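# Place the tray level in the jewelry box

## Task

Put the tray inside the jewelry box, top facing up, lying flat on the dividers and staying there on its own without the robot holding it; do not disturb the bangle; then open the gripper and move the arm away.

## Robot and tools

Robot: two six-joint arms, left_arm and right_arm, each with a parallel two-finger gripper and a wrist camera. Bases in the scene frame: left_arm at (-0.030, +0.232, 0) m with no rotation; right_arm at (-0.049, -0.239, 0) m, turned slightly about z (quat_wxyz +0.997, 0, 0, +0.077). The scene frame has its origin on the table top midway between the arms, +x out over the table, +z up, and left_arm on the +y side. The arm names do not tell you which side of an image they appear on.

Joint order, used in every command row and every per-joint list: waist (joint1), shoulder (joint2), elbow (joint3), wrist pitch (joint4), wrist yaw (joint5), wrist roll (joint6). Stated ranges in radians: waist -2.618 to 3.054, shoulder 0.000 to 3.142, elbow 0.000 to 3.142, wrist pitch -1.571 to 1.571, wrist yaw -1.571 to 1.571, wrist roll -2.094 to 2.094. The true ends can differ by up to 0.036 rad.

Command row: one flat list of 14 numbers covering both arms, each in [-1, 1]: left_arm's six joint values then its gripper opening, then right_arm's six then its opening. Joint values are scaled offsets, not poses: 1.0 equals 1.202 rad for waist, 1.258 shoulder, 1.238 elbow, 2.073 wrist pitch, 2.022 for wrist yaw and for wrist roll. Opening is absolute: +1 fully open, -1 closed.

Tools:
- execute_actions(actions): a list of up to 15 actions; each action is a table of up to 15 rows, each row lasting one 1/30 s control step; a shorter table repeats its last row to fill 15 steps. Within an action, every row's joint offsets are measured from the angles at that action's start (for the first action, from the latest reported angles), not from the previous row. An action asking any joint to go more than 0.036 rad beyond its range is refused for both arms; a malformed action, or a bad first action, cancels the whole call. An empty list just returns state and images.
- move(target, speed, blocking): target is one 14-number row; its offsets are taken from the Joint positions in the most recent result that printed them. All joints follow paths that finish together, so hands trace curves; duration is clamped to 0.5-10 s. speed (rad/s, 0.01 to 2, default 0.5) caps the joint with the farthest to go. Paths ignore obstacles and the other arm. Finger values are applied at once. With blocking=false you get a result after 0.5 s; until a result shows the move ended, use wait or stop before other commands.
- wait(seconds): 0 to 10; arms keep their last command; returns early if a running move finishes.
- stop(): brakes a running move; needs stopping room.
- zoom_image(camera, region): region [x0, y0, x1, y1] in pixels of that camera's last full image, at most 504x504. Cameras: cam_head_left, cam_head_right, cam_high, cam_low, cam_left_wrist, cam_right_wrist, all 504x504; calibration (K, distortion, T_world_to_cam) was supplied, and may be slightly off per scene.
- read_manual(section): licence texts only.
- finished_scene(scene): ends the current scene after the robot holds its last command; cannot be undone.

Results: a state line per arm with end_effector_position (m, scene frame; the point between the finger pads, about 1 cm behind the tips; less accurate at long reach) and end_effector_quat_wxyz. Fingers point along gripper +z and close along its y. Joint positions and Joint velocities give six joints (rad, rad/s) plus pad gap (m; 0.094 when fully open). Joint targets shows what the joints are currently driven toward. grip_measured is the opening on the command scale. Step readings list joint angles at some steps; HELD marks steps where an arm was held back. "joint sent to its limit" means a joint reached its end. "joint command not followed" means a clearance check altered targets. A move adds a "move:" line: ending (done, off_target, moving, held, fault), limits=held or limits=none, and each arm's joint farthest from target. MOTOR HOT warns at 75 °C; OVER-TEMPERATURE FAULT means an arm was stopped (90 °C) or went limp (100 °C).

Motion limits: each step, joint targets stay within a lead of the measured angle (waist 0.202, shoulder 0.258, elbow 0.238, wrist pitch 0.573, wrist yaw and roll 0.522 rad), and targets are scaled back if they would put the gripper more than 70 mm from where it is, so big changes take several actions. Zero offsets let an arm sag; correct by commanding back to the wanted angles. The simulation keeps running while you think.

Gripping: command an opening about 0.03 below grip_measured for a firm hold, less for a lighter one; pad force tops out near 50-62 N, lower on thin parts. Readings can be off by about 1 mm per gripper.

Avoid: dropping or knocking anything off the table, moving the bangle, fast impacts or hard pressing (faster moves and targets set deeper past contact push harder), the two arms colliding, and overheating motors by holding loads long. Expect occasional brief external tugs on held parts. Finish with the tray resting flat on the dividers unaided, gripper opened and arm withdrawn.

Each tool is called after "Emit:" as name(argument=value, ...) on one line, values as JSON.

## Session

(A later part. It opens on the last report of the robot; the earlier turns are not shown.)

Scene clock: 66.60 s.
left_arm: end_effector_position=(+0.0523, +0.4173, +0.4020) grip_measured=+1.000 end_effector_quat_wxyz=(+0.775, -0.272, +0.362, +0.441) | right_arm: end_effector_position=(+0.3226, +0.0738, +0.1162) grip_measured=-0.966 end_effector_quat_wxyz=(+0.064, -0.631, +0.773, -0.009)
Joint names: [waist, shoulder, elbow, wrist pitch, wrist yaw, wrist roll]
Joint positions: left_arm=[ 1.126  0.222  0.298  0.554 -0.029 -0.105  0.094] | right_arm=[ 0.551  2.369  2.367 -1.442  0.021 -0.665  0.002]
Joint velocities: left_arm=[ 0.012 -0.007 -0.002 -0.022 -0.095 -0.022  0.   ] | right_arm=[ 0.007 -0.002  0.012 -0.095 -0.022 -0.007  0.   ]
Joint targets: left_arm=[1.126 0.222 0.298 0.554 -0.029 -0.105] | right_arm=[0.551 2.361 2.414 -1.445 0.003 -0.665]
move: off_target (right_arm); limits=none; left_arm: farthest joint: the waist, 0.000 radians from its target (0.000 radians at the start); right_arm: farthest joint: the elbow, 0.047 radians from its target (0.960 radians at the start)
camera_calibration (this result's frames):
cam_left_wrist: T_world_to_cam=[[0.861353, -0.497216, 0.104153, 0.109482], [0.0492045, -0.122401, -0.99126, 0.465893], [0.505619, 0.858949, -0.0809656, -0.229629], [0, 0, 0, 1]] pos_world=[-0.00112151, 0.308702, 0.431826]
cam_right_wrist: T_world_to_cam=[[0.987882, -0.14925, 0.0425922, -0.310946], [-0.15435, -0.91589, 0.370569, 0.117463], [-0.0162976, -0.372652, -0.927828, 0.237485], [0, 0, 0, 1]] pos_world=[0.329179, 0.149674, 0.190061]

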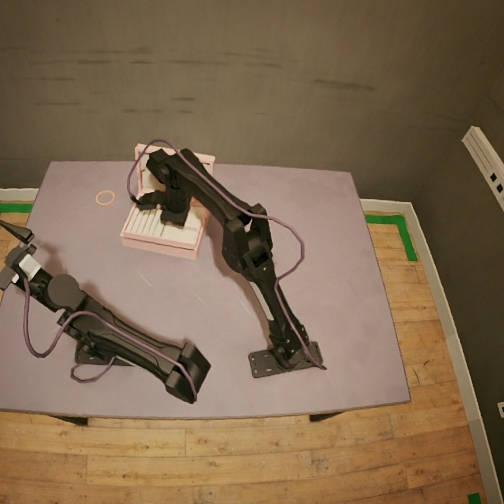

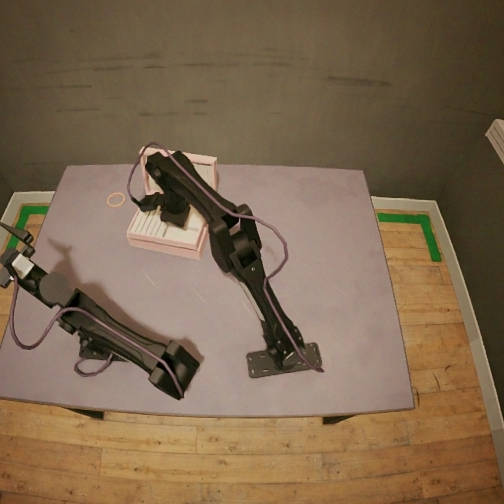

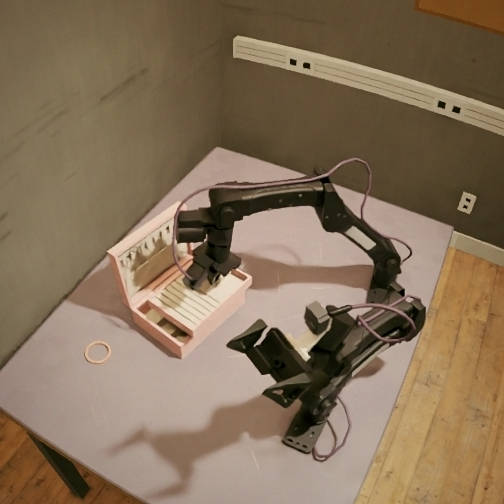

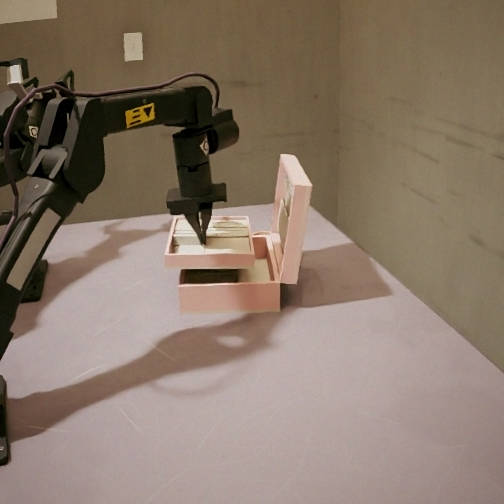

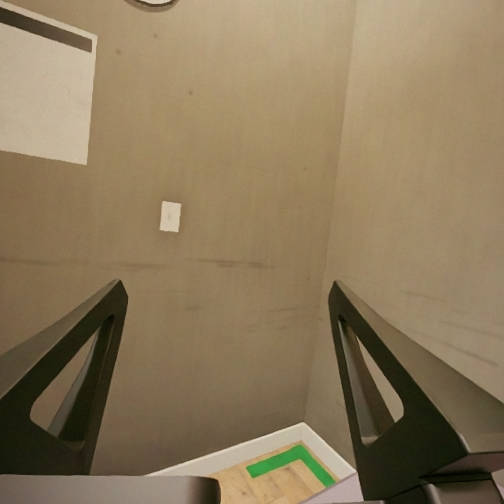

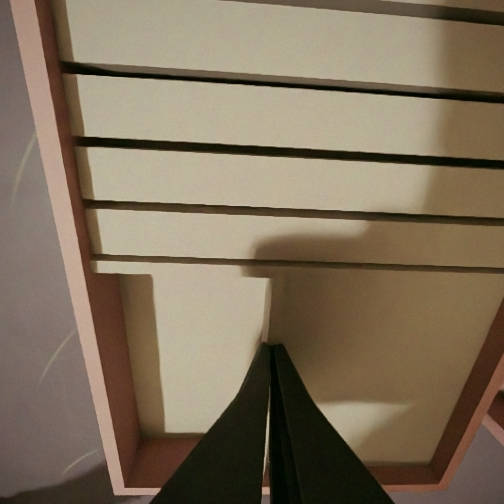

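Emit:
move(target=[0,0,0,0,0,0,1,-0.04,-0.02,0.035,0.042,-0.01,-0.022,-1], speed=0.06)

Emit:
zoom_image(camera="cam_head_right", region=[110,140,250,280])

Emit:
zoom_image(camera="cam_high", region=[90,190,280,370])

Emit:
zoom_image(camera="cam_low", region=[140,180,320,330])

Scene clock: 68.70 s.
left_arm: end_effector_position=(+0.0523, +0.4173, +0.4020) grip_measured=+1.000 end_effector_quat_wxyz=(+0.775, -0.272, +0.362, +0.441) | right_arm: end_effector_position=(+0.3432, +0.0675, +0.1180) grip_measured=-0.966 end_effector_quat_wxyz=(+0.088, -0.629, +0.773, -0.011)
Joint names: [waist, shoulder, elbow, wrist pitch, wrist yaw, wrist roll]
Joint positions: left_arm=[ 1.126  0.222  0.298  0.554 -0.029 -0.105  0.094] | right_arm=[ 0.514  2.369  2.367 -1.393  0.02  -0.7    0.002]
Joint velocities: left_arm=[-0.002 -0.022  0.012  0.022  0.051  0.066  0.   ] | right_arm=[ 0.002 -0.007  0.027 -0.037 -0.007  0.051  0.001]
Joint targets: left_arm=[1.126 0.222 0.298 0.554 -0.029 -0.105] | right_arm=[0.503 2.344 2.411 -1.355 0.001 -0.709]
move: off_target (right_arm); limits=none; left_arm: farthest joint: the waist, 0.000 radians from its target (0.000 radians at the start); right_arm: farthest joint: the elbow, 0.043 radians from its target (0.043 radians at the start)
camera_calibration (this result's frames):
cam_left_wrist: T_world_to_cam=[[0.861353, -0.497216, 0.104153, 0.109482], [0.0492045, -0.122401, -0.99126, 0.465893], [0.505619, 0.858949, -0.0809656, -0.229629], [0, 0, 0, 1]] pos_world=[-0.00112151, 0.308702, 0.431826]
cam_right_wrist: T_world_to_cam=[[0.985166, -0.152972, 0.077771, -0.335304], [-0.170414, -0.92541, 0.33849, 0.124182], [0.0201907, -0.346722, -0.937751, 0.224088], [0, 0, 0, 1]] pos_world=[0.346968, 0.141324, 0.194182]

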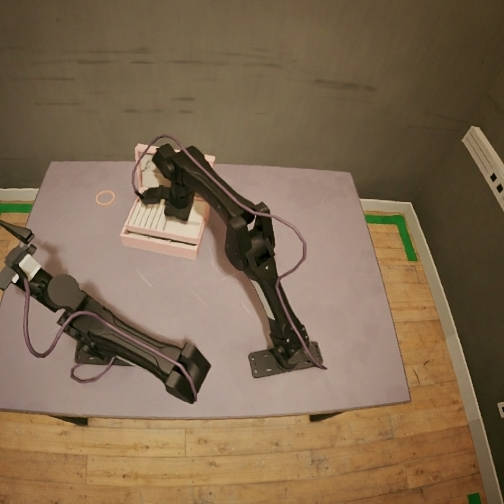

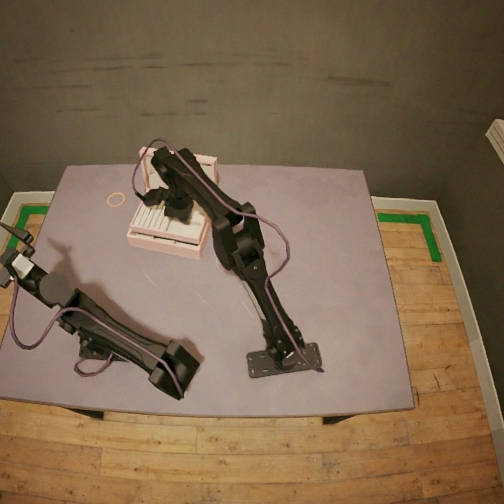

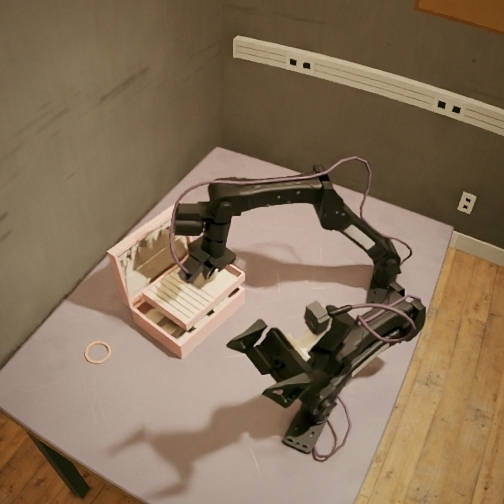

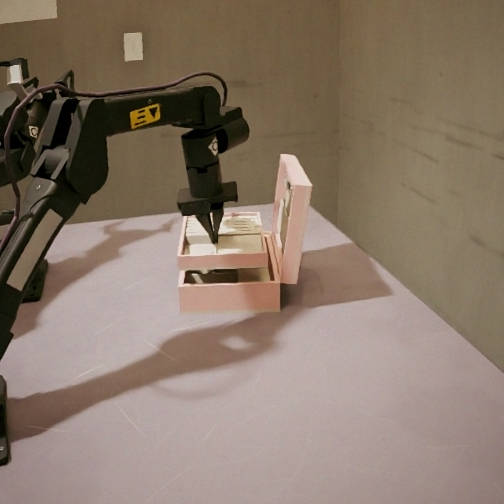

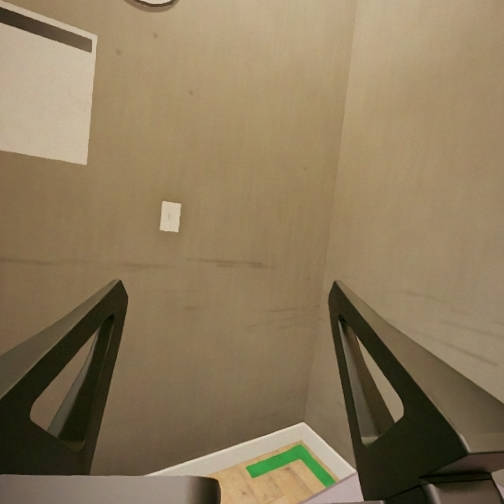

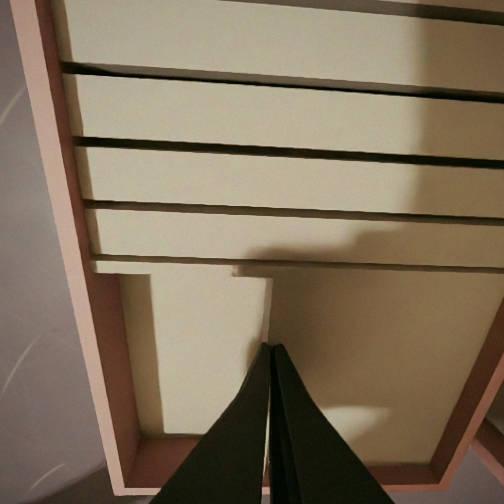

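Region (110, 140, 250, 280) of cam_head_right's 504x504 image, scaled by 3.600, with more detail than that image has.

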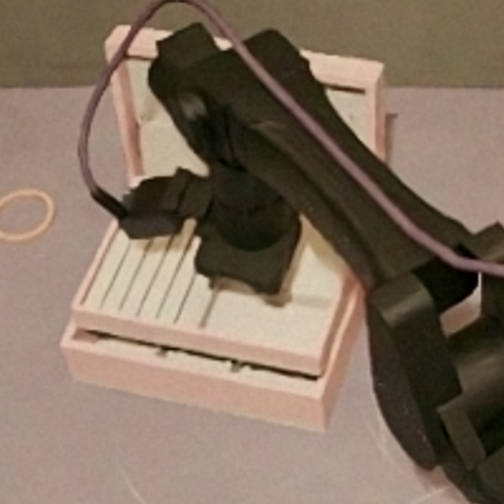

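Region (90, 190, 280, 370) of cam_high's 504x504 image, scaled by 2.653, with more detail than that image has; it fills the top 477 rows of this view, and the rest is white.

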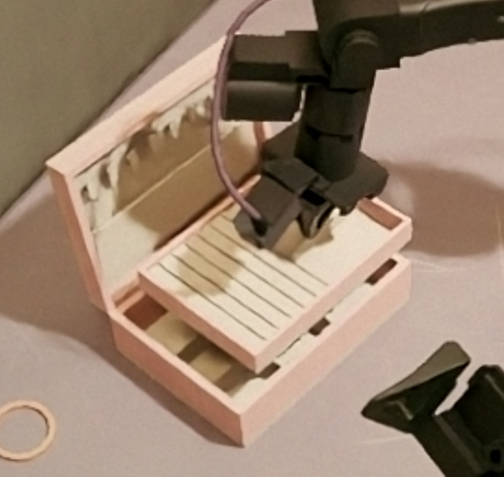

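Region (140, 180, 320, 330) of cam_low's 504x504 image, scaled by 2.800, with more detail than that image has.

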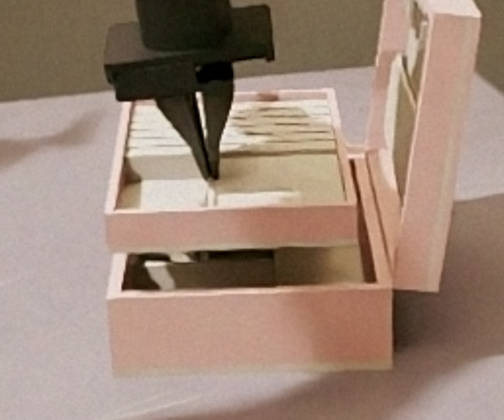

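Emit:
move(target=[0,0,0,0,0,0,1,0,0.012,-0.045,0.053,-0.01,0,-1], speed=0.06)

Emit:
zoom_image(camera="cam_head_right", region=[110,140,250,280])

Emit:
zoom_image(camera="cam_high", region=[90,190,280,370])

Emit:
zoom_image(camera="cam_low", region=[140,180,320,330])

Scene clock: 71.30 s.
left_arm: end_effector_position=(+0.0523, +0.4173, +0.4020) grip_measured=+1.000 end_effector_quat_wxyz=(+0.775, -0.272, +0.362, +0.441) | right_arm: end_effector_position=(+0.3497, +0.0729, +0.0959) grip_measured=-0.966 end_effector_quat_wxyz=(+0.088, -0.629, +0.773, -0.011)
Joint names: [waist, shoulder, elbow, wrist pitch, wrist yaw, wrist roll]
Joint positions: left_arm=[ 1.126  0.222  0.298  0.554 -0.029 -0.105  0.094] | right_arm=[ 0.514  2.394  2.322 -1.321  0.018 -0.7    0.002]
Joint velocities: left_arm=[ 0.012 -0.012  0.007 -0.037  0.007 -0.037  0.   ] | right_arm=[-0.002 -0.032  0.002 -0.007 -0.081  0.066 -0.001]
Joint targets: left_arm=[1.126 0.222 0.298 0.554 -0.029 -0.105] | right_arm=[0.514 2.384 2.312 -1.283 -0.001 -0.700]
move: off_target (right_arm); limits=none; left_arm: farthest joint: the waist, 0.000 radians from its target (0.000 radians at the start); right_arm: farthest joint: the wrist pitch, 0.038 radians from its target (0.110 radians at the start)
camera_calibration (this result's frames):
cam_left_wrist: T_world_to_cam=[[0.861353, -0.497216, 0.104153, 0.109482], [0.0492045, -0.122401, -0.99126, 0.465893], [0.505619, 0.858949, -0.0809656, -0.229629], [0, 0, 0, 1]] pos_world=[-0.00112151, 0.308702, 0.431826]
cam_right_wrist: T_world_to_cam=[[0.985235, -0.152523, 0.0777695, -0.339185], [-0.16996, -0.926027, 0.337028, 0.137755], [0.0206122, -0.34527, -0.938277, 0.204862], [0, 0, 0, 1]] pos_world=[0.353367, 0.146564, 0.172169]

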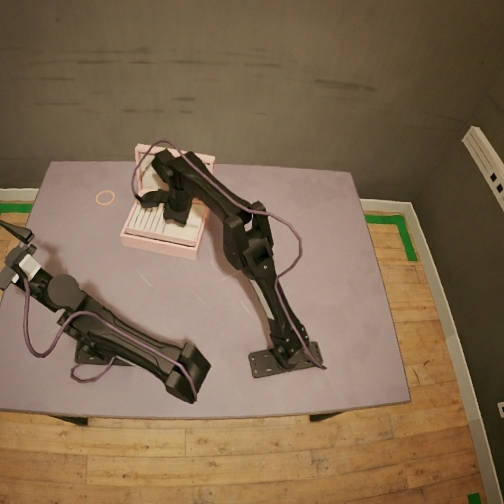

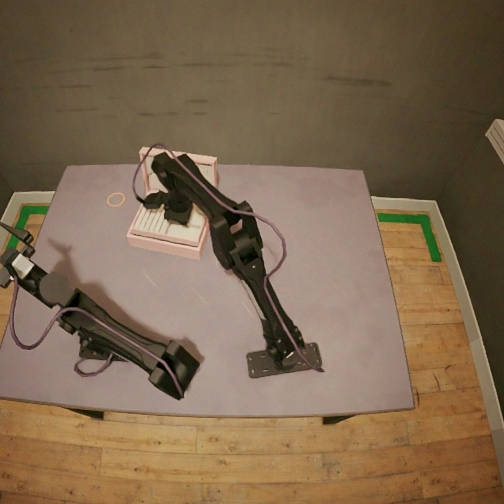

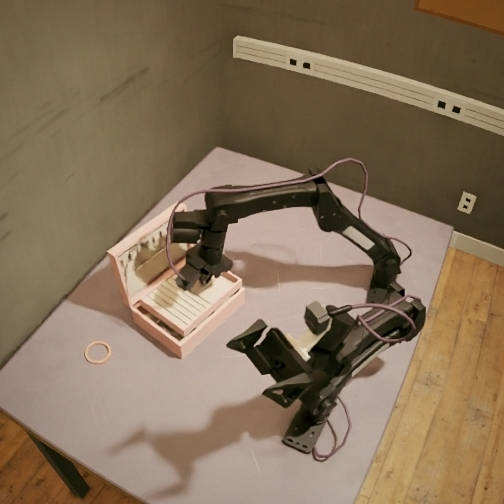

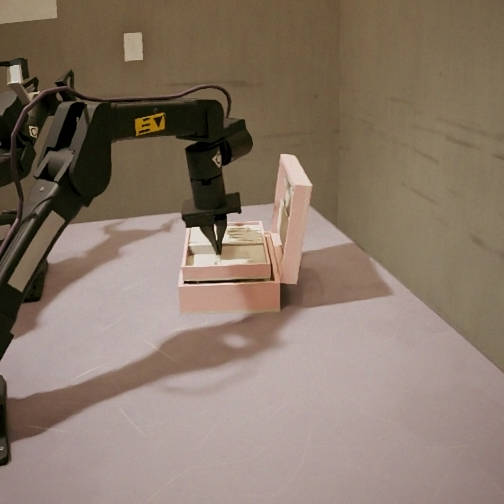

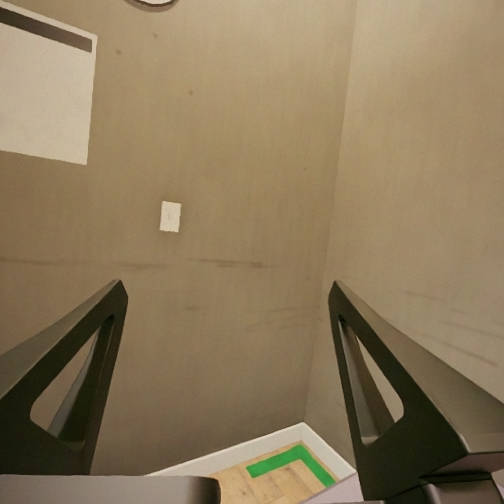

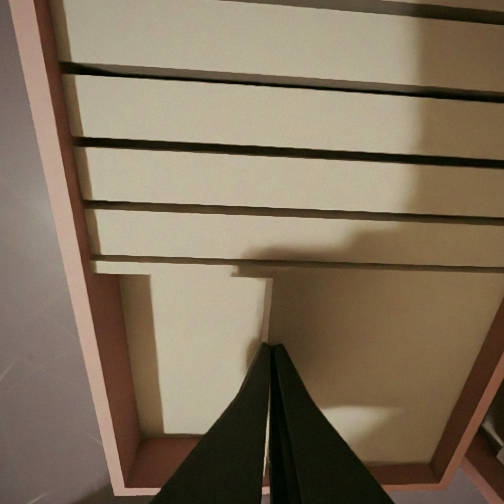

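Region (110, 140, 250, 280) of cam_head_right's 504x504 image, scaled by 3.600, with more detail than that image has.

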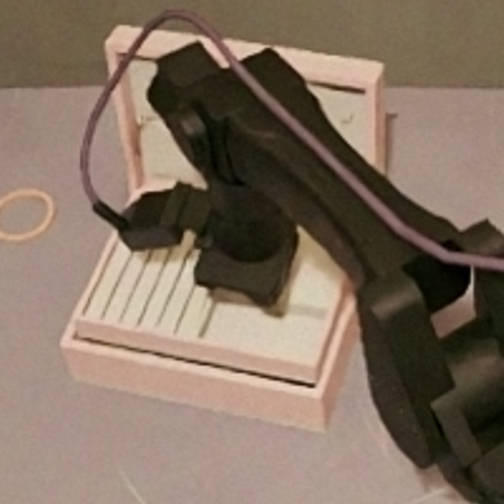

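Region (90, 190, 280, 370) of cam_high's 504x504 image, scaled by 2.653, with more detail than that image has; it fills the top 477 rows of this view, and the rest is white.

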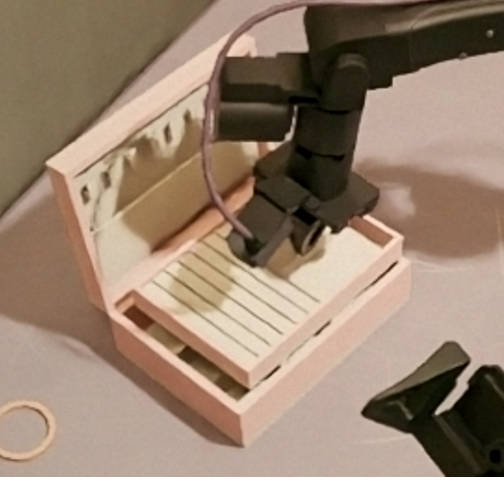

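Region (140, 180, 320, 330) of cam_low's 504x504 image, scaled by 2.800, with more detail than that image has.

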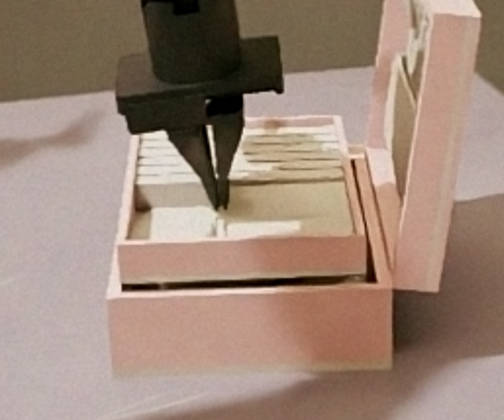

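Emit:
move(target=[0,0,0,0,0,0,1,-0.015,0.005,0,0.03,0,0,-1], speed=0.04)

Emit:
move(target=[0,0,0,0,0,0,1,0,0.02,-0.02,0.025,0,0,-1], speed=0.04)

Emit:
zoom_image(camera="cam_high", region=[90,190,280,370])

Emit:
zoom_image(camera="cam_low", region=[140,180,320,330])

Scene clock: 74.50 s.
left_arm: end_effector_position=(+0.0523, +0.4173, +0.4020) grip_measured=+1.000 end_effector_quat_wxyz=(+0.775, -0.272, +0.362, +0.441) | right_arm: end_effector_position=(+0.3564, +0.0731, +0.0897) grip_measured=-0.966 end_effector_quat_wxyz=(+0.093, -0.626, +0.774, -0.013)
Joint names: [waist, shoulder, elbow, wrist pitch, wrist yaw, wrist roll]
Joint positions: left_arm=[ 1.126  0.222  0.298  0.554 -0.029 -0.105  0.094] | right_arm=[ 0.508  2.408  2.322 -1.297  0.021 -0.7    0.002]
Joint velocities: left_arm=[ 0.002  0.012  0.027 -0.007  0.066 -0.051  0.   ] | right_arm=[-0.012 -0.002  0.012 -0.066  0.095 -0.037 -0.001]
Joint targets: left_arm=[1.126 0.222 0.298 0.554 -0.029 -0.105] | right_arm=[0.496 2.400 2.322 -1.259 0.019 -0.700]
move: off_target (right_arm); limits=none; left_arm: farthest joint: the waist, 0.000 radians from its target (0.000 radians at the start); right_arm: farthest joint: the wrist pitch, 0.039 radians from its target (0.062 radians at the start)
camera_calibration (this result's frames):
cam_left_wrist: T_world_to_cam=[[0.861353, -0.497216, 0.104153, 0.109482], [0.0492045, -0.122401, -0.99126, 0.465893], [0.505619, 0.858949, -0.0809656, -0.229629], [0, 0, 0, 1]] pos_world=[-0.00112151, 0.308702, 0.431826]
cam_right_wrist: T_world_to_cam=[[0.983333, -0.160094, 0.0861726, -0.344891], [-0.179861, -0.925828, 0.332404, 0.145104], [0.0265651, -0.342363, -0.939192, 0.196737], [0, 0, 0, 1]] pos_world=[0.360015, 0.146481, 0.16626]

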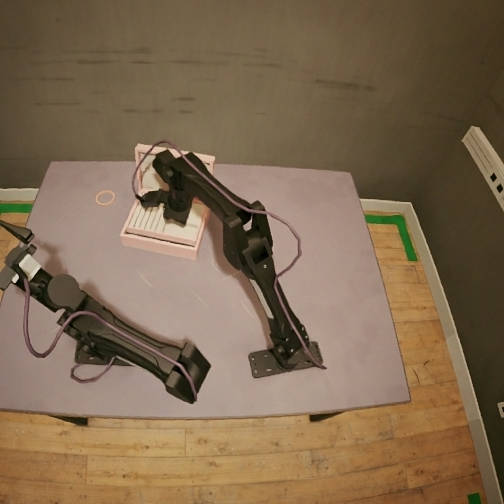

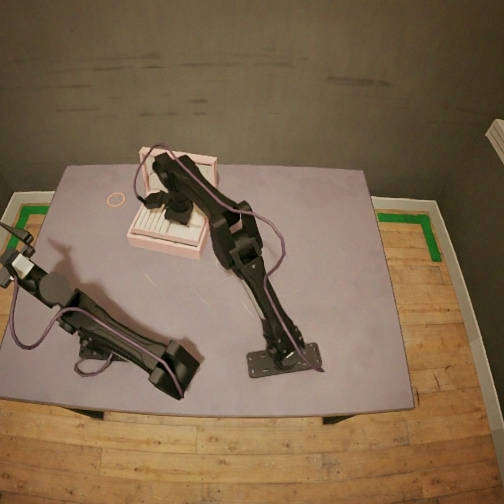

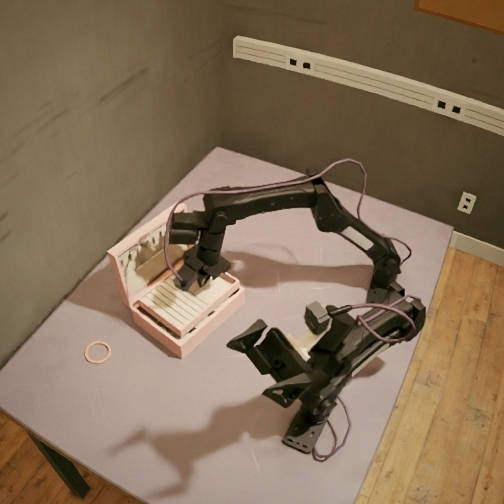

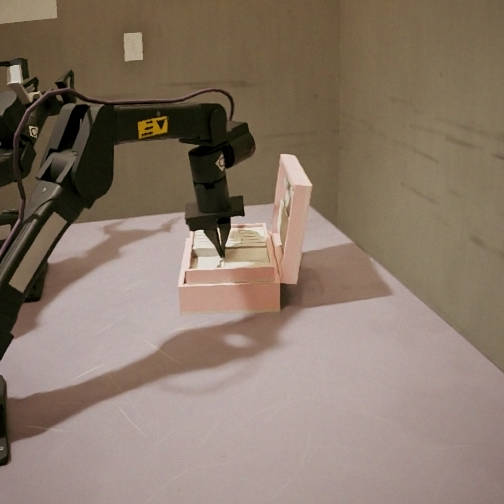

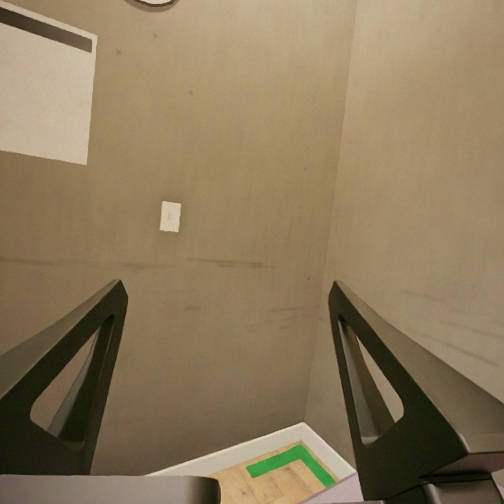

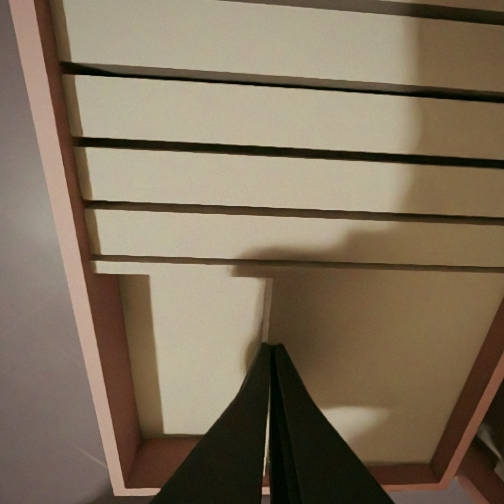

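Scene clock: 76.07 s.
left_arm: end_effector_position=(+0.0523, +0.4173, +0.4020) grip_measured=+1.000 end_effector_quat_wxyz=(+0.775, -0.272, +0.362, +0.441) | right_arm: end_effector_position=(+0.3578, +0.0733, +0.0803) grip_measured=-0.966 end_effector_quat_wxyz=(+0.087, -0.626, +0.775, -0.014)
Joint names: [waist, shoulder, elbow, wrist pitch, wrist yaw, wrist roll]
Joint positions: left_arm=[ 1.126  0.222  0.298  0.554 -0.029 -0.105  0.094] | right_arm=[ 0.508  2.428  2.322 -1.29   0.025 -0.7    0.002]
Joint velocities: left_arm=[-0.002 -0.012 -0.002  0.081 -0.037 -0.007  0.   ] | right_arm=[ 0.007 -0.002 -0.002  0.051  0.051  0.007 -0.   ]
Joint targets: left_arm=[1.126 0.222 0.298 0.554 -0.029 -0.105] | right_arm=[0.508 2.434 2.297 -1.245 0.021 -0.700]
move: off_target (right_arm); limits=none; left_arm: farthest joint: the waist, 0.000 radians from its target (0.000 radians at the start); right_arm: farthest joint: the wrist pitch, 0.045 radians from its target (0.052 radians at the start)
camera_calibration (this result's frames):
cam_left_wrist: T_world_to_cam=[[0.861353, -0.497216, 0.104153, 0.109482], [0.0492045, -0.122401, -0.99126, 0.465893], [0.505619, 0.858949, -0.0809656, -0.229629], [0, 0, 0, 1]] pos_world=[-0.00112151, 0.308702, 0.431826]
cam_right_wrist: T_world_to_cam=[[0.983835, -0.159895, 0.0806339, -0.345135], [-0.178016, -0.922172, 0.343378, 0.146846], [0.0194539, -0.352182, -0.935729, 0.190921], [0, 0, 0, 1]] pos_world=[0.361983, 0.147471, 0.156056]

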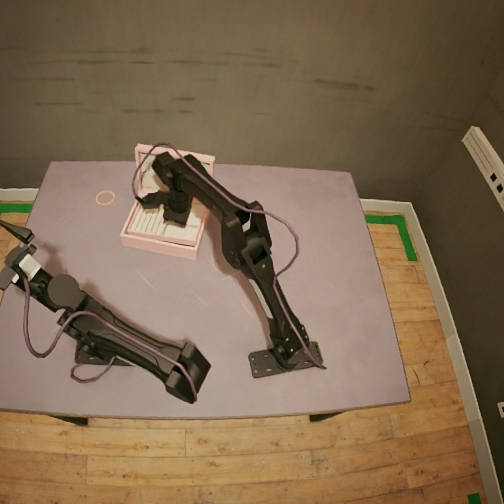

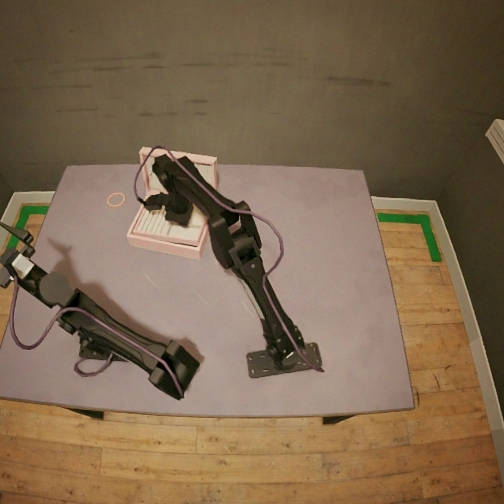

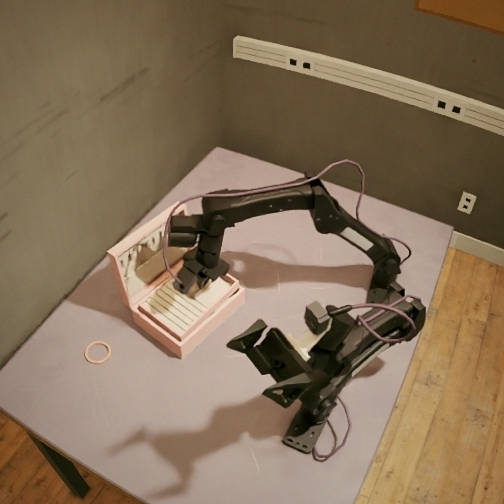

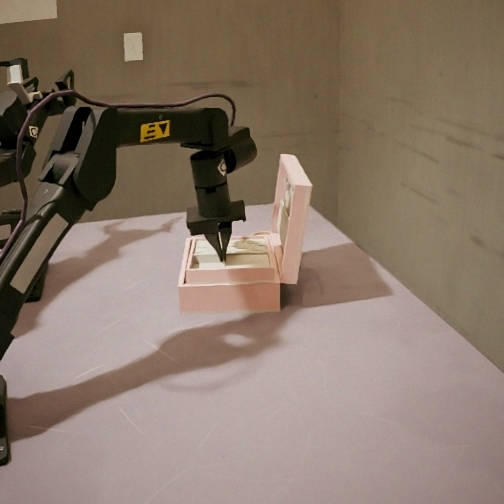

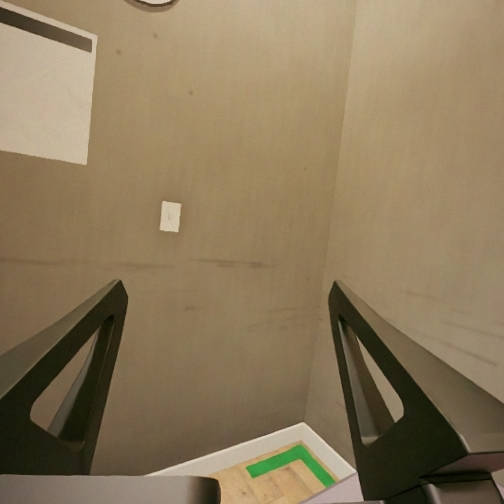

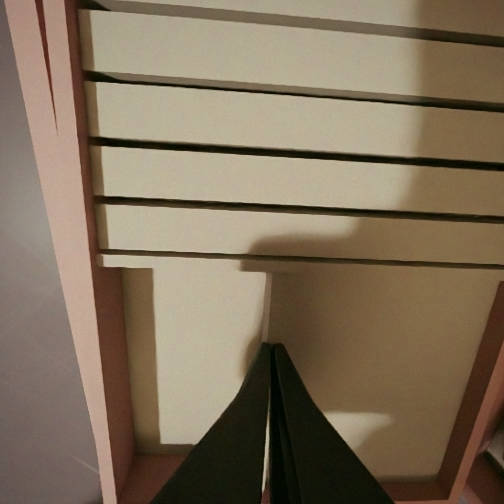

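Region (90, 190, 280, 370) of cam_high's 504x504 image, scaled by 2.653, with more detail than that image has; it fills the top 477 rows of this view, and the rest is white.

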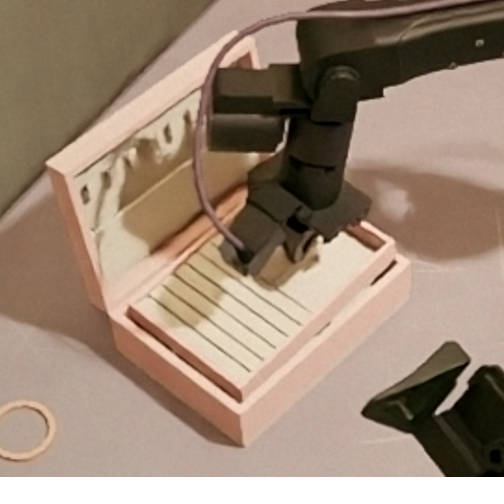

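Region (140, 180, 320, 330) of cam_low's 504x504 image, scaled by 2.800, with more detail than that image has.

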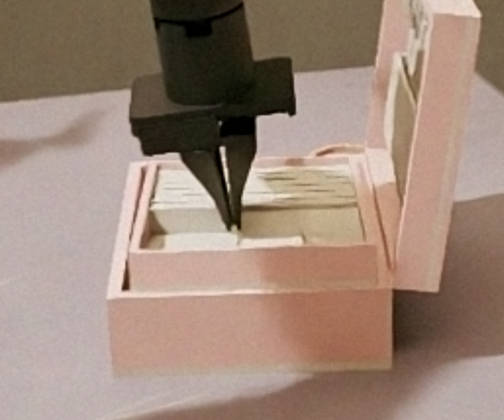

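Emit:
move(target=[0,0,0,0,0,0,1,0.018,-0.01,0,-0.018,0,0,-1], speed=0.03)

Emit:
move(target=[0,0,0,0,0,0,1,0,0.02,-0.02,0,0,0,-1], speed=0.04)

Emit:
zoom_image(camera="cam_low", region=[140,180,320,330])

Scene clock: 77.70 s.
left_arm: end_effector_position=(+0.0523, +0.4173, +0.4020) grip_measured=+1.000 end_effector_quat_wxyz=(+0.775, -0.272, +0.362, +0.441) | right_arm: end_effector_position=(+0.3557, +0.0733, +0.0801) grip_measured=-0.966 end_effector_quat_wxyz=(+0.083, -0.628, +0.773, -0.020)
Joint names: [waist, shoulder, elbow, wrist pitch, wrist yaw, wrist roll]
Joint positions: left_arm=[ 1.126  0.222  0.298  0.554 -0.029 -0.105  0.094] | right_arm=[ 0.514  2.428  2.322 -1.297  0.038 -0.7    0.002]
Joint velocities: left_arm=[-0.007  0.007  0.002 -0.066 -0.022 -0.007  0.   ] | right_arm=[ 0.002 -0.007 -0.012  0.022 -0.037 -0.066  0.   ]
Joint targets: left_arm=[1.126 0.222 0.298 0.554 -0.029 -0.105] | right_arm=[0.529 2.416 2.322 -1.327 0.025 -0.700]
move: off_target (right_arm); limits=none; left_arm: farthest joint: the waist, 0.000 radians from its target (0.000 radians at the start); right_arm: farthest joint: the wrist pitch, 0.031 radians from its target (0.038 radians at the start)
camera_calibration (this result's frames):
cam_left_wrist: T_world_to_cam=[[0.861353, -0.497216, 0.104153, 0.109482], [0.0492045, -0.122401, -0.99126, 0.465893], [0.505619, 0.858949, -0.0809656, -0.229629], [0, 0, 0, 1]] pos_world=[-0.00112151, 0.308702, 0.431826]
cam_right_wrist: T_world_to_cam=[[0.984421, -0.154047, 0.0847653, -0.343981], [-0.174311, -0.918226, 0.355635, 0.143981], [0.0230494, -0.36487, -0.930773, 0.19002], [0, 0, 0, 1]] pos_world=[0.359339, 0.14855, 0.154818]

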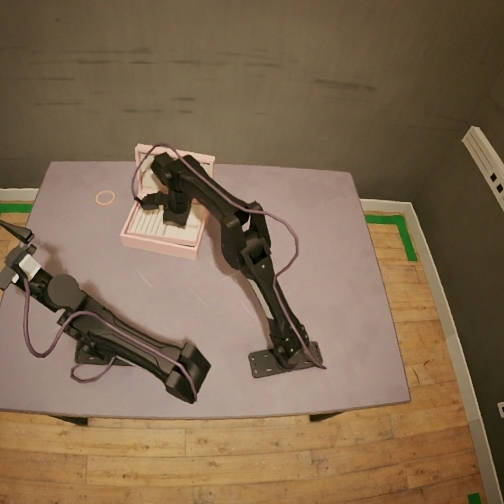

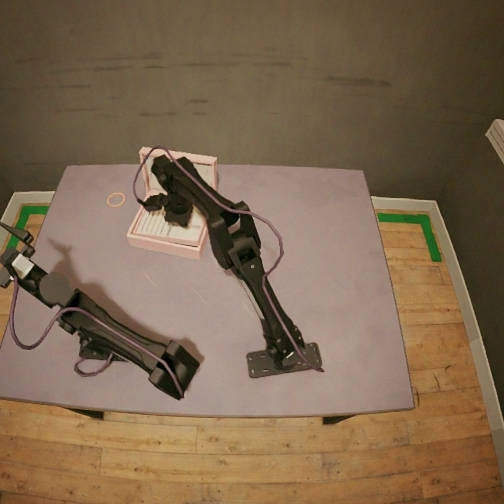

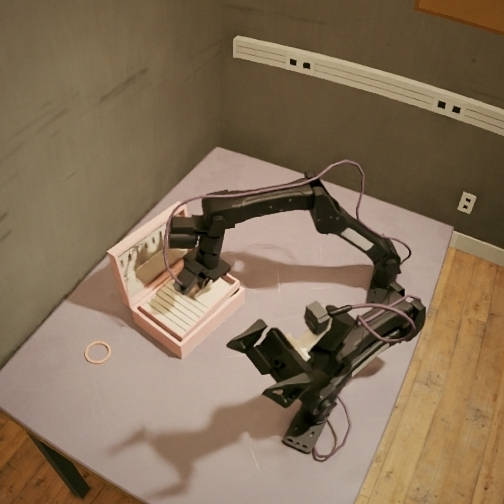

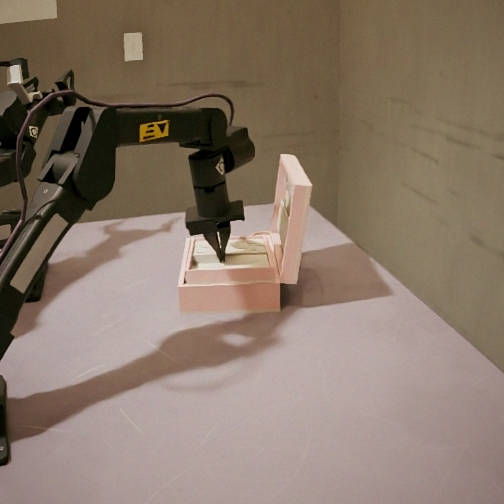

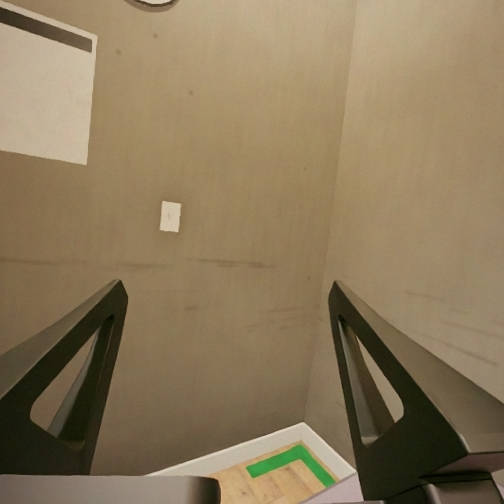

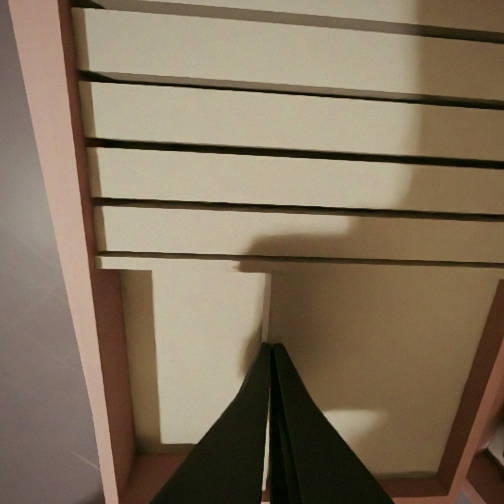

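Scene clock: 78.57 s.
left_arm: end_effector_position=(+0.0523, +0.4173, +0.4020) grip_measured=+1.000 end_effector_quat_wxyz=(+0.775, -0.272, +0.362, +0.441) | right_arm: end_effector_position=(+0.3558, +0.0731, +0.0797) grip_measured=-0.966 end_effector_quat_wxyz=(+0.083, -0.628, +0.773, -0.021)
Joint names: [waist, shoulder, elbow, wrist pitch, wrist yaw, wrist roll]
Joint positions: left_arm=[ 1.126  0.222  0.298  0.554 -0.029 -0.105  0.094] | right_arm=[ 0.514  2.429  2.322 -1.297  0.039 -0.7    0.002]
Joint velocities: left_arm=[-0.022  0.007 -0.002 -0.022 -0.022  0.022  0.   ] | right_arm=[-0.002 -0.002  0.012  0.022  0.037 -0.022 -0.   ]
Joint targets: left_arm=[1.126 0.222 0.298 0.554 -0.029 -0.105] | right_arm=[0.514 2.453 2.297 -1.297 0.037 -0.700]
move: off_target (right_arm); limits=none; left_arm: farthest joint: the waist, 0.000 radians from its target (0.000 radians at the start); right_arm: farthest joint: the shoulder, 0.024 radians from its target (0.025 radians at the start)
camera_calibration (this result's frames):
cam_left_wrist: T_world_to_cam=[[0.861353, -0.497216, 0.104153, 0.109482], [0.0492045, -0.122401, -0.99126, 0.465893], [0.505619, 0.858949, -0.0809656, -0.229629], [0, 0, 0, 1]] pos_world=[-0.00112151, 0.308702, 0.431826]
cam_right_wrist: T_world_to_cam=[[0.984383, -0.154119, 0.085073, -0.344083], [-0.174521, -0.917709, 0.356864, 0.143903], [0.0230728, -0.366138, -0.930274, 0.189655], [0, 0, 0, 1]] pos_world=[0.359448, 0.148472, 0.15435]

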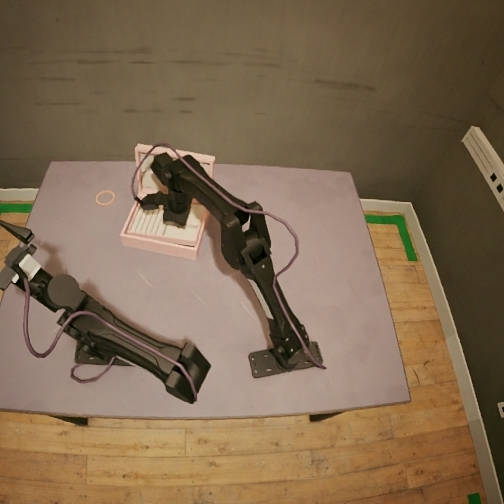

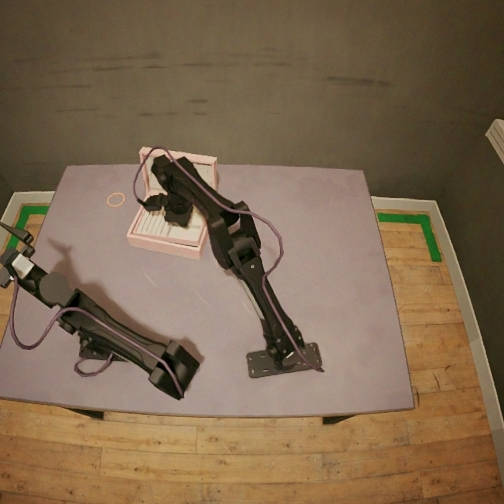

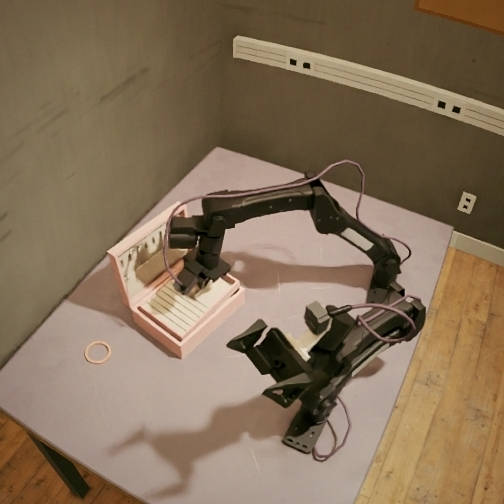

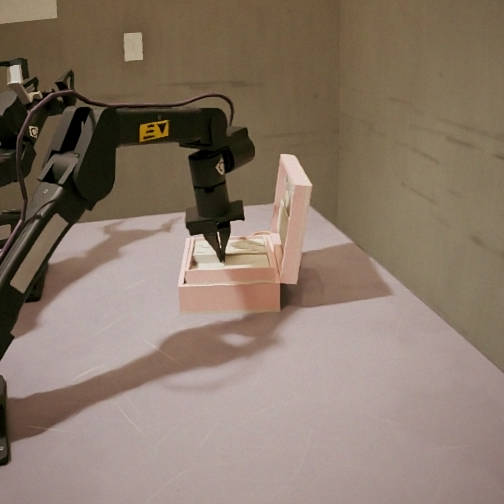

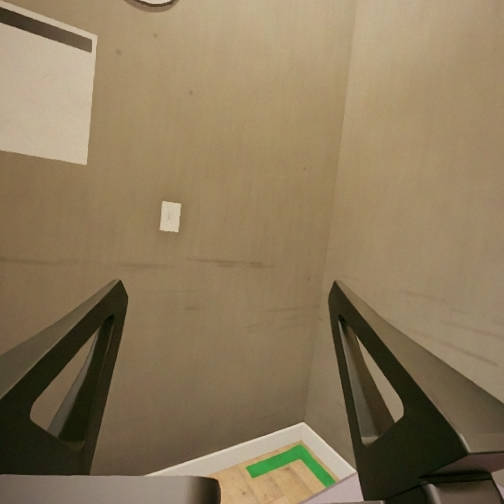

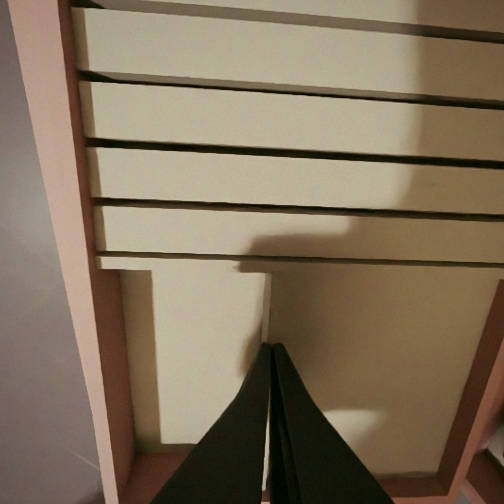

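Region (140, 180, 320, 330) of cam_low's 504x504 image, scaled by 2.800, with more detail than that image has.

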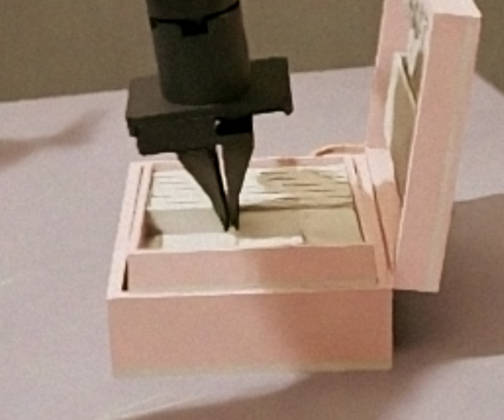

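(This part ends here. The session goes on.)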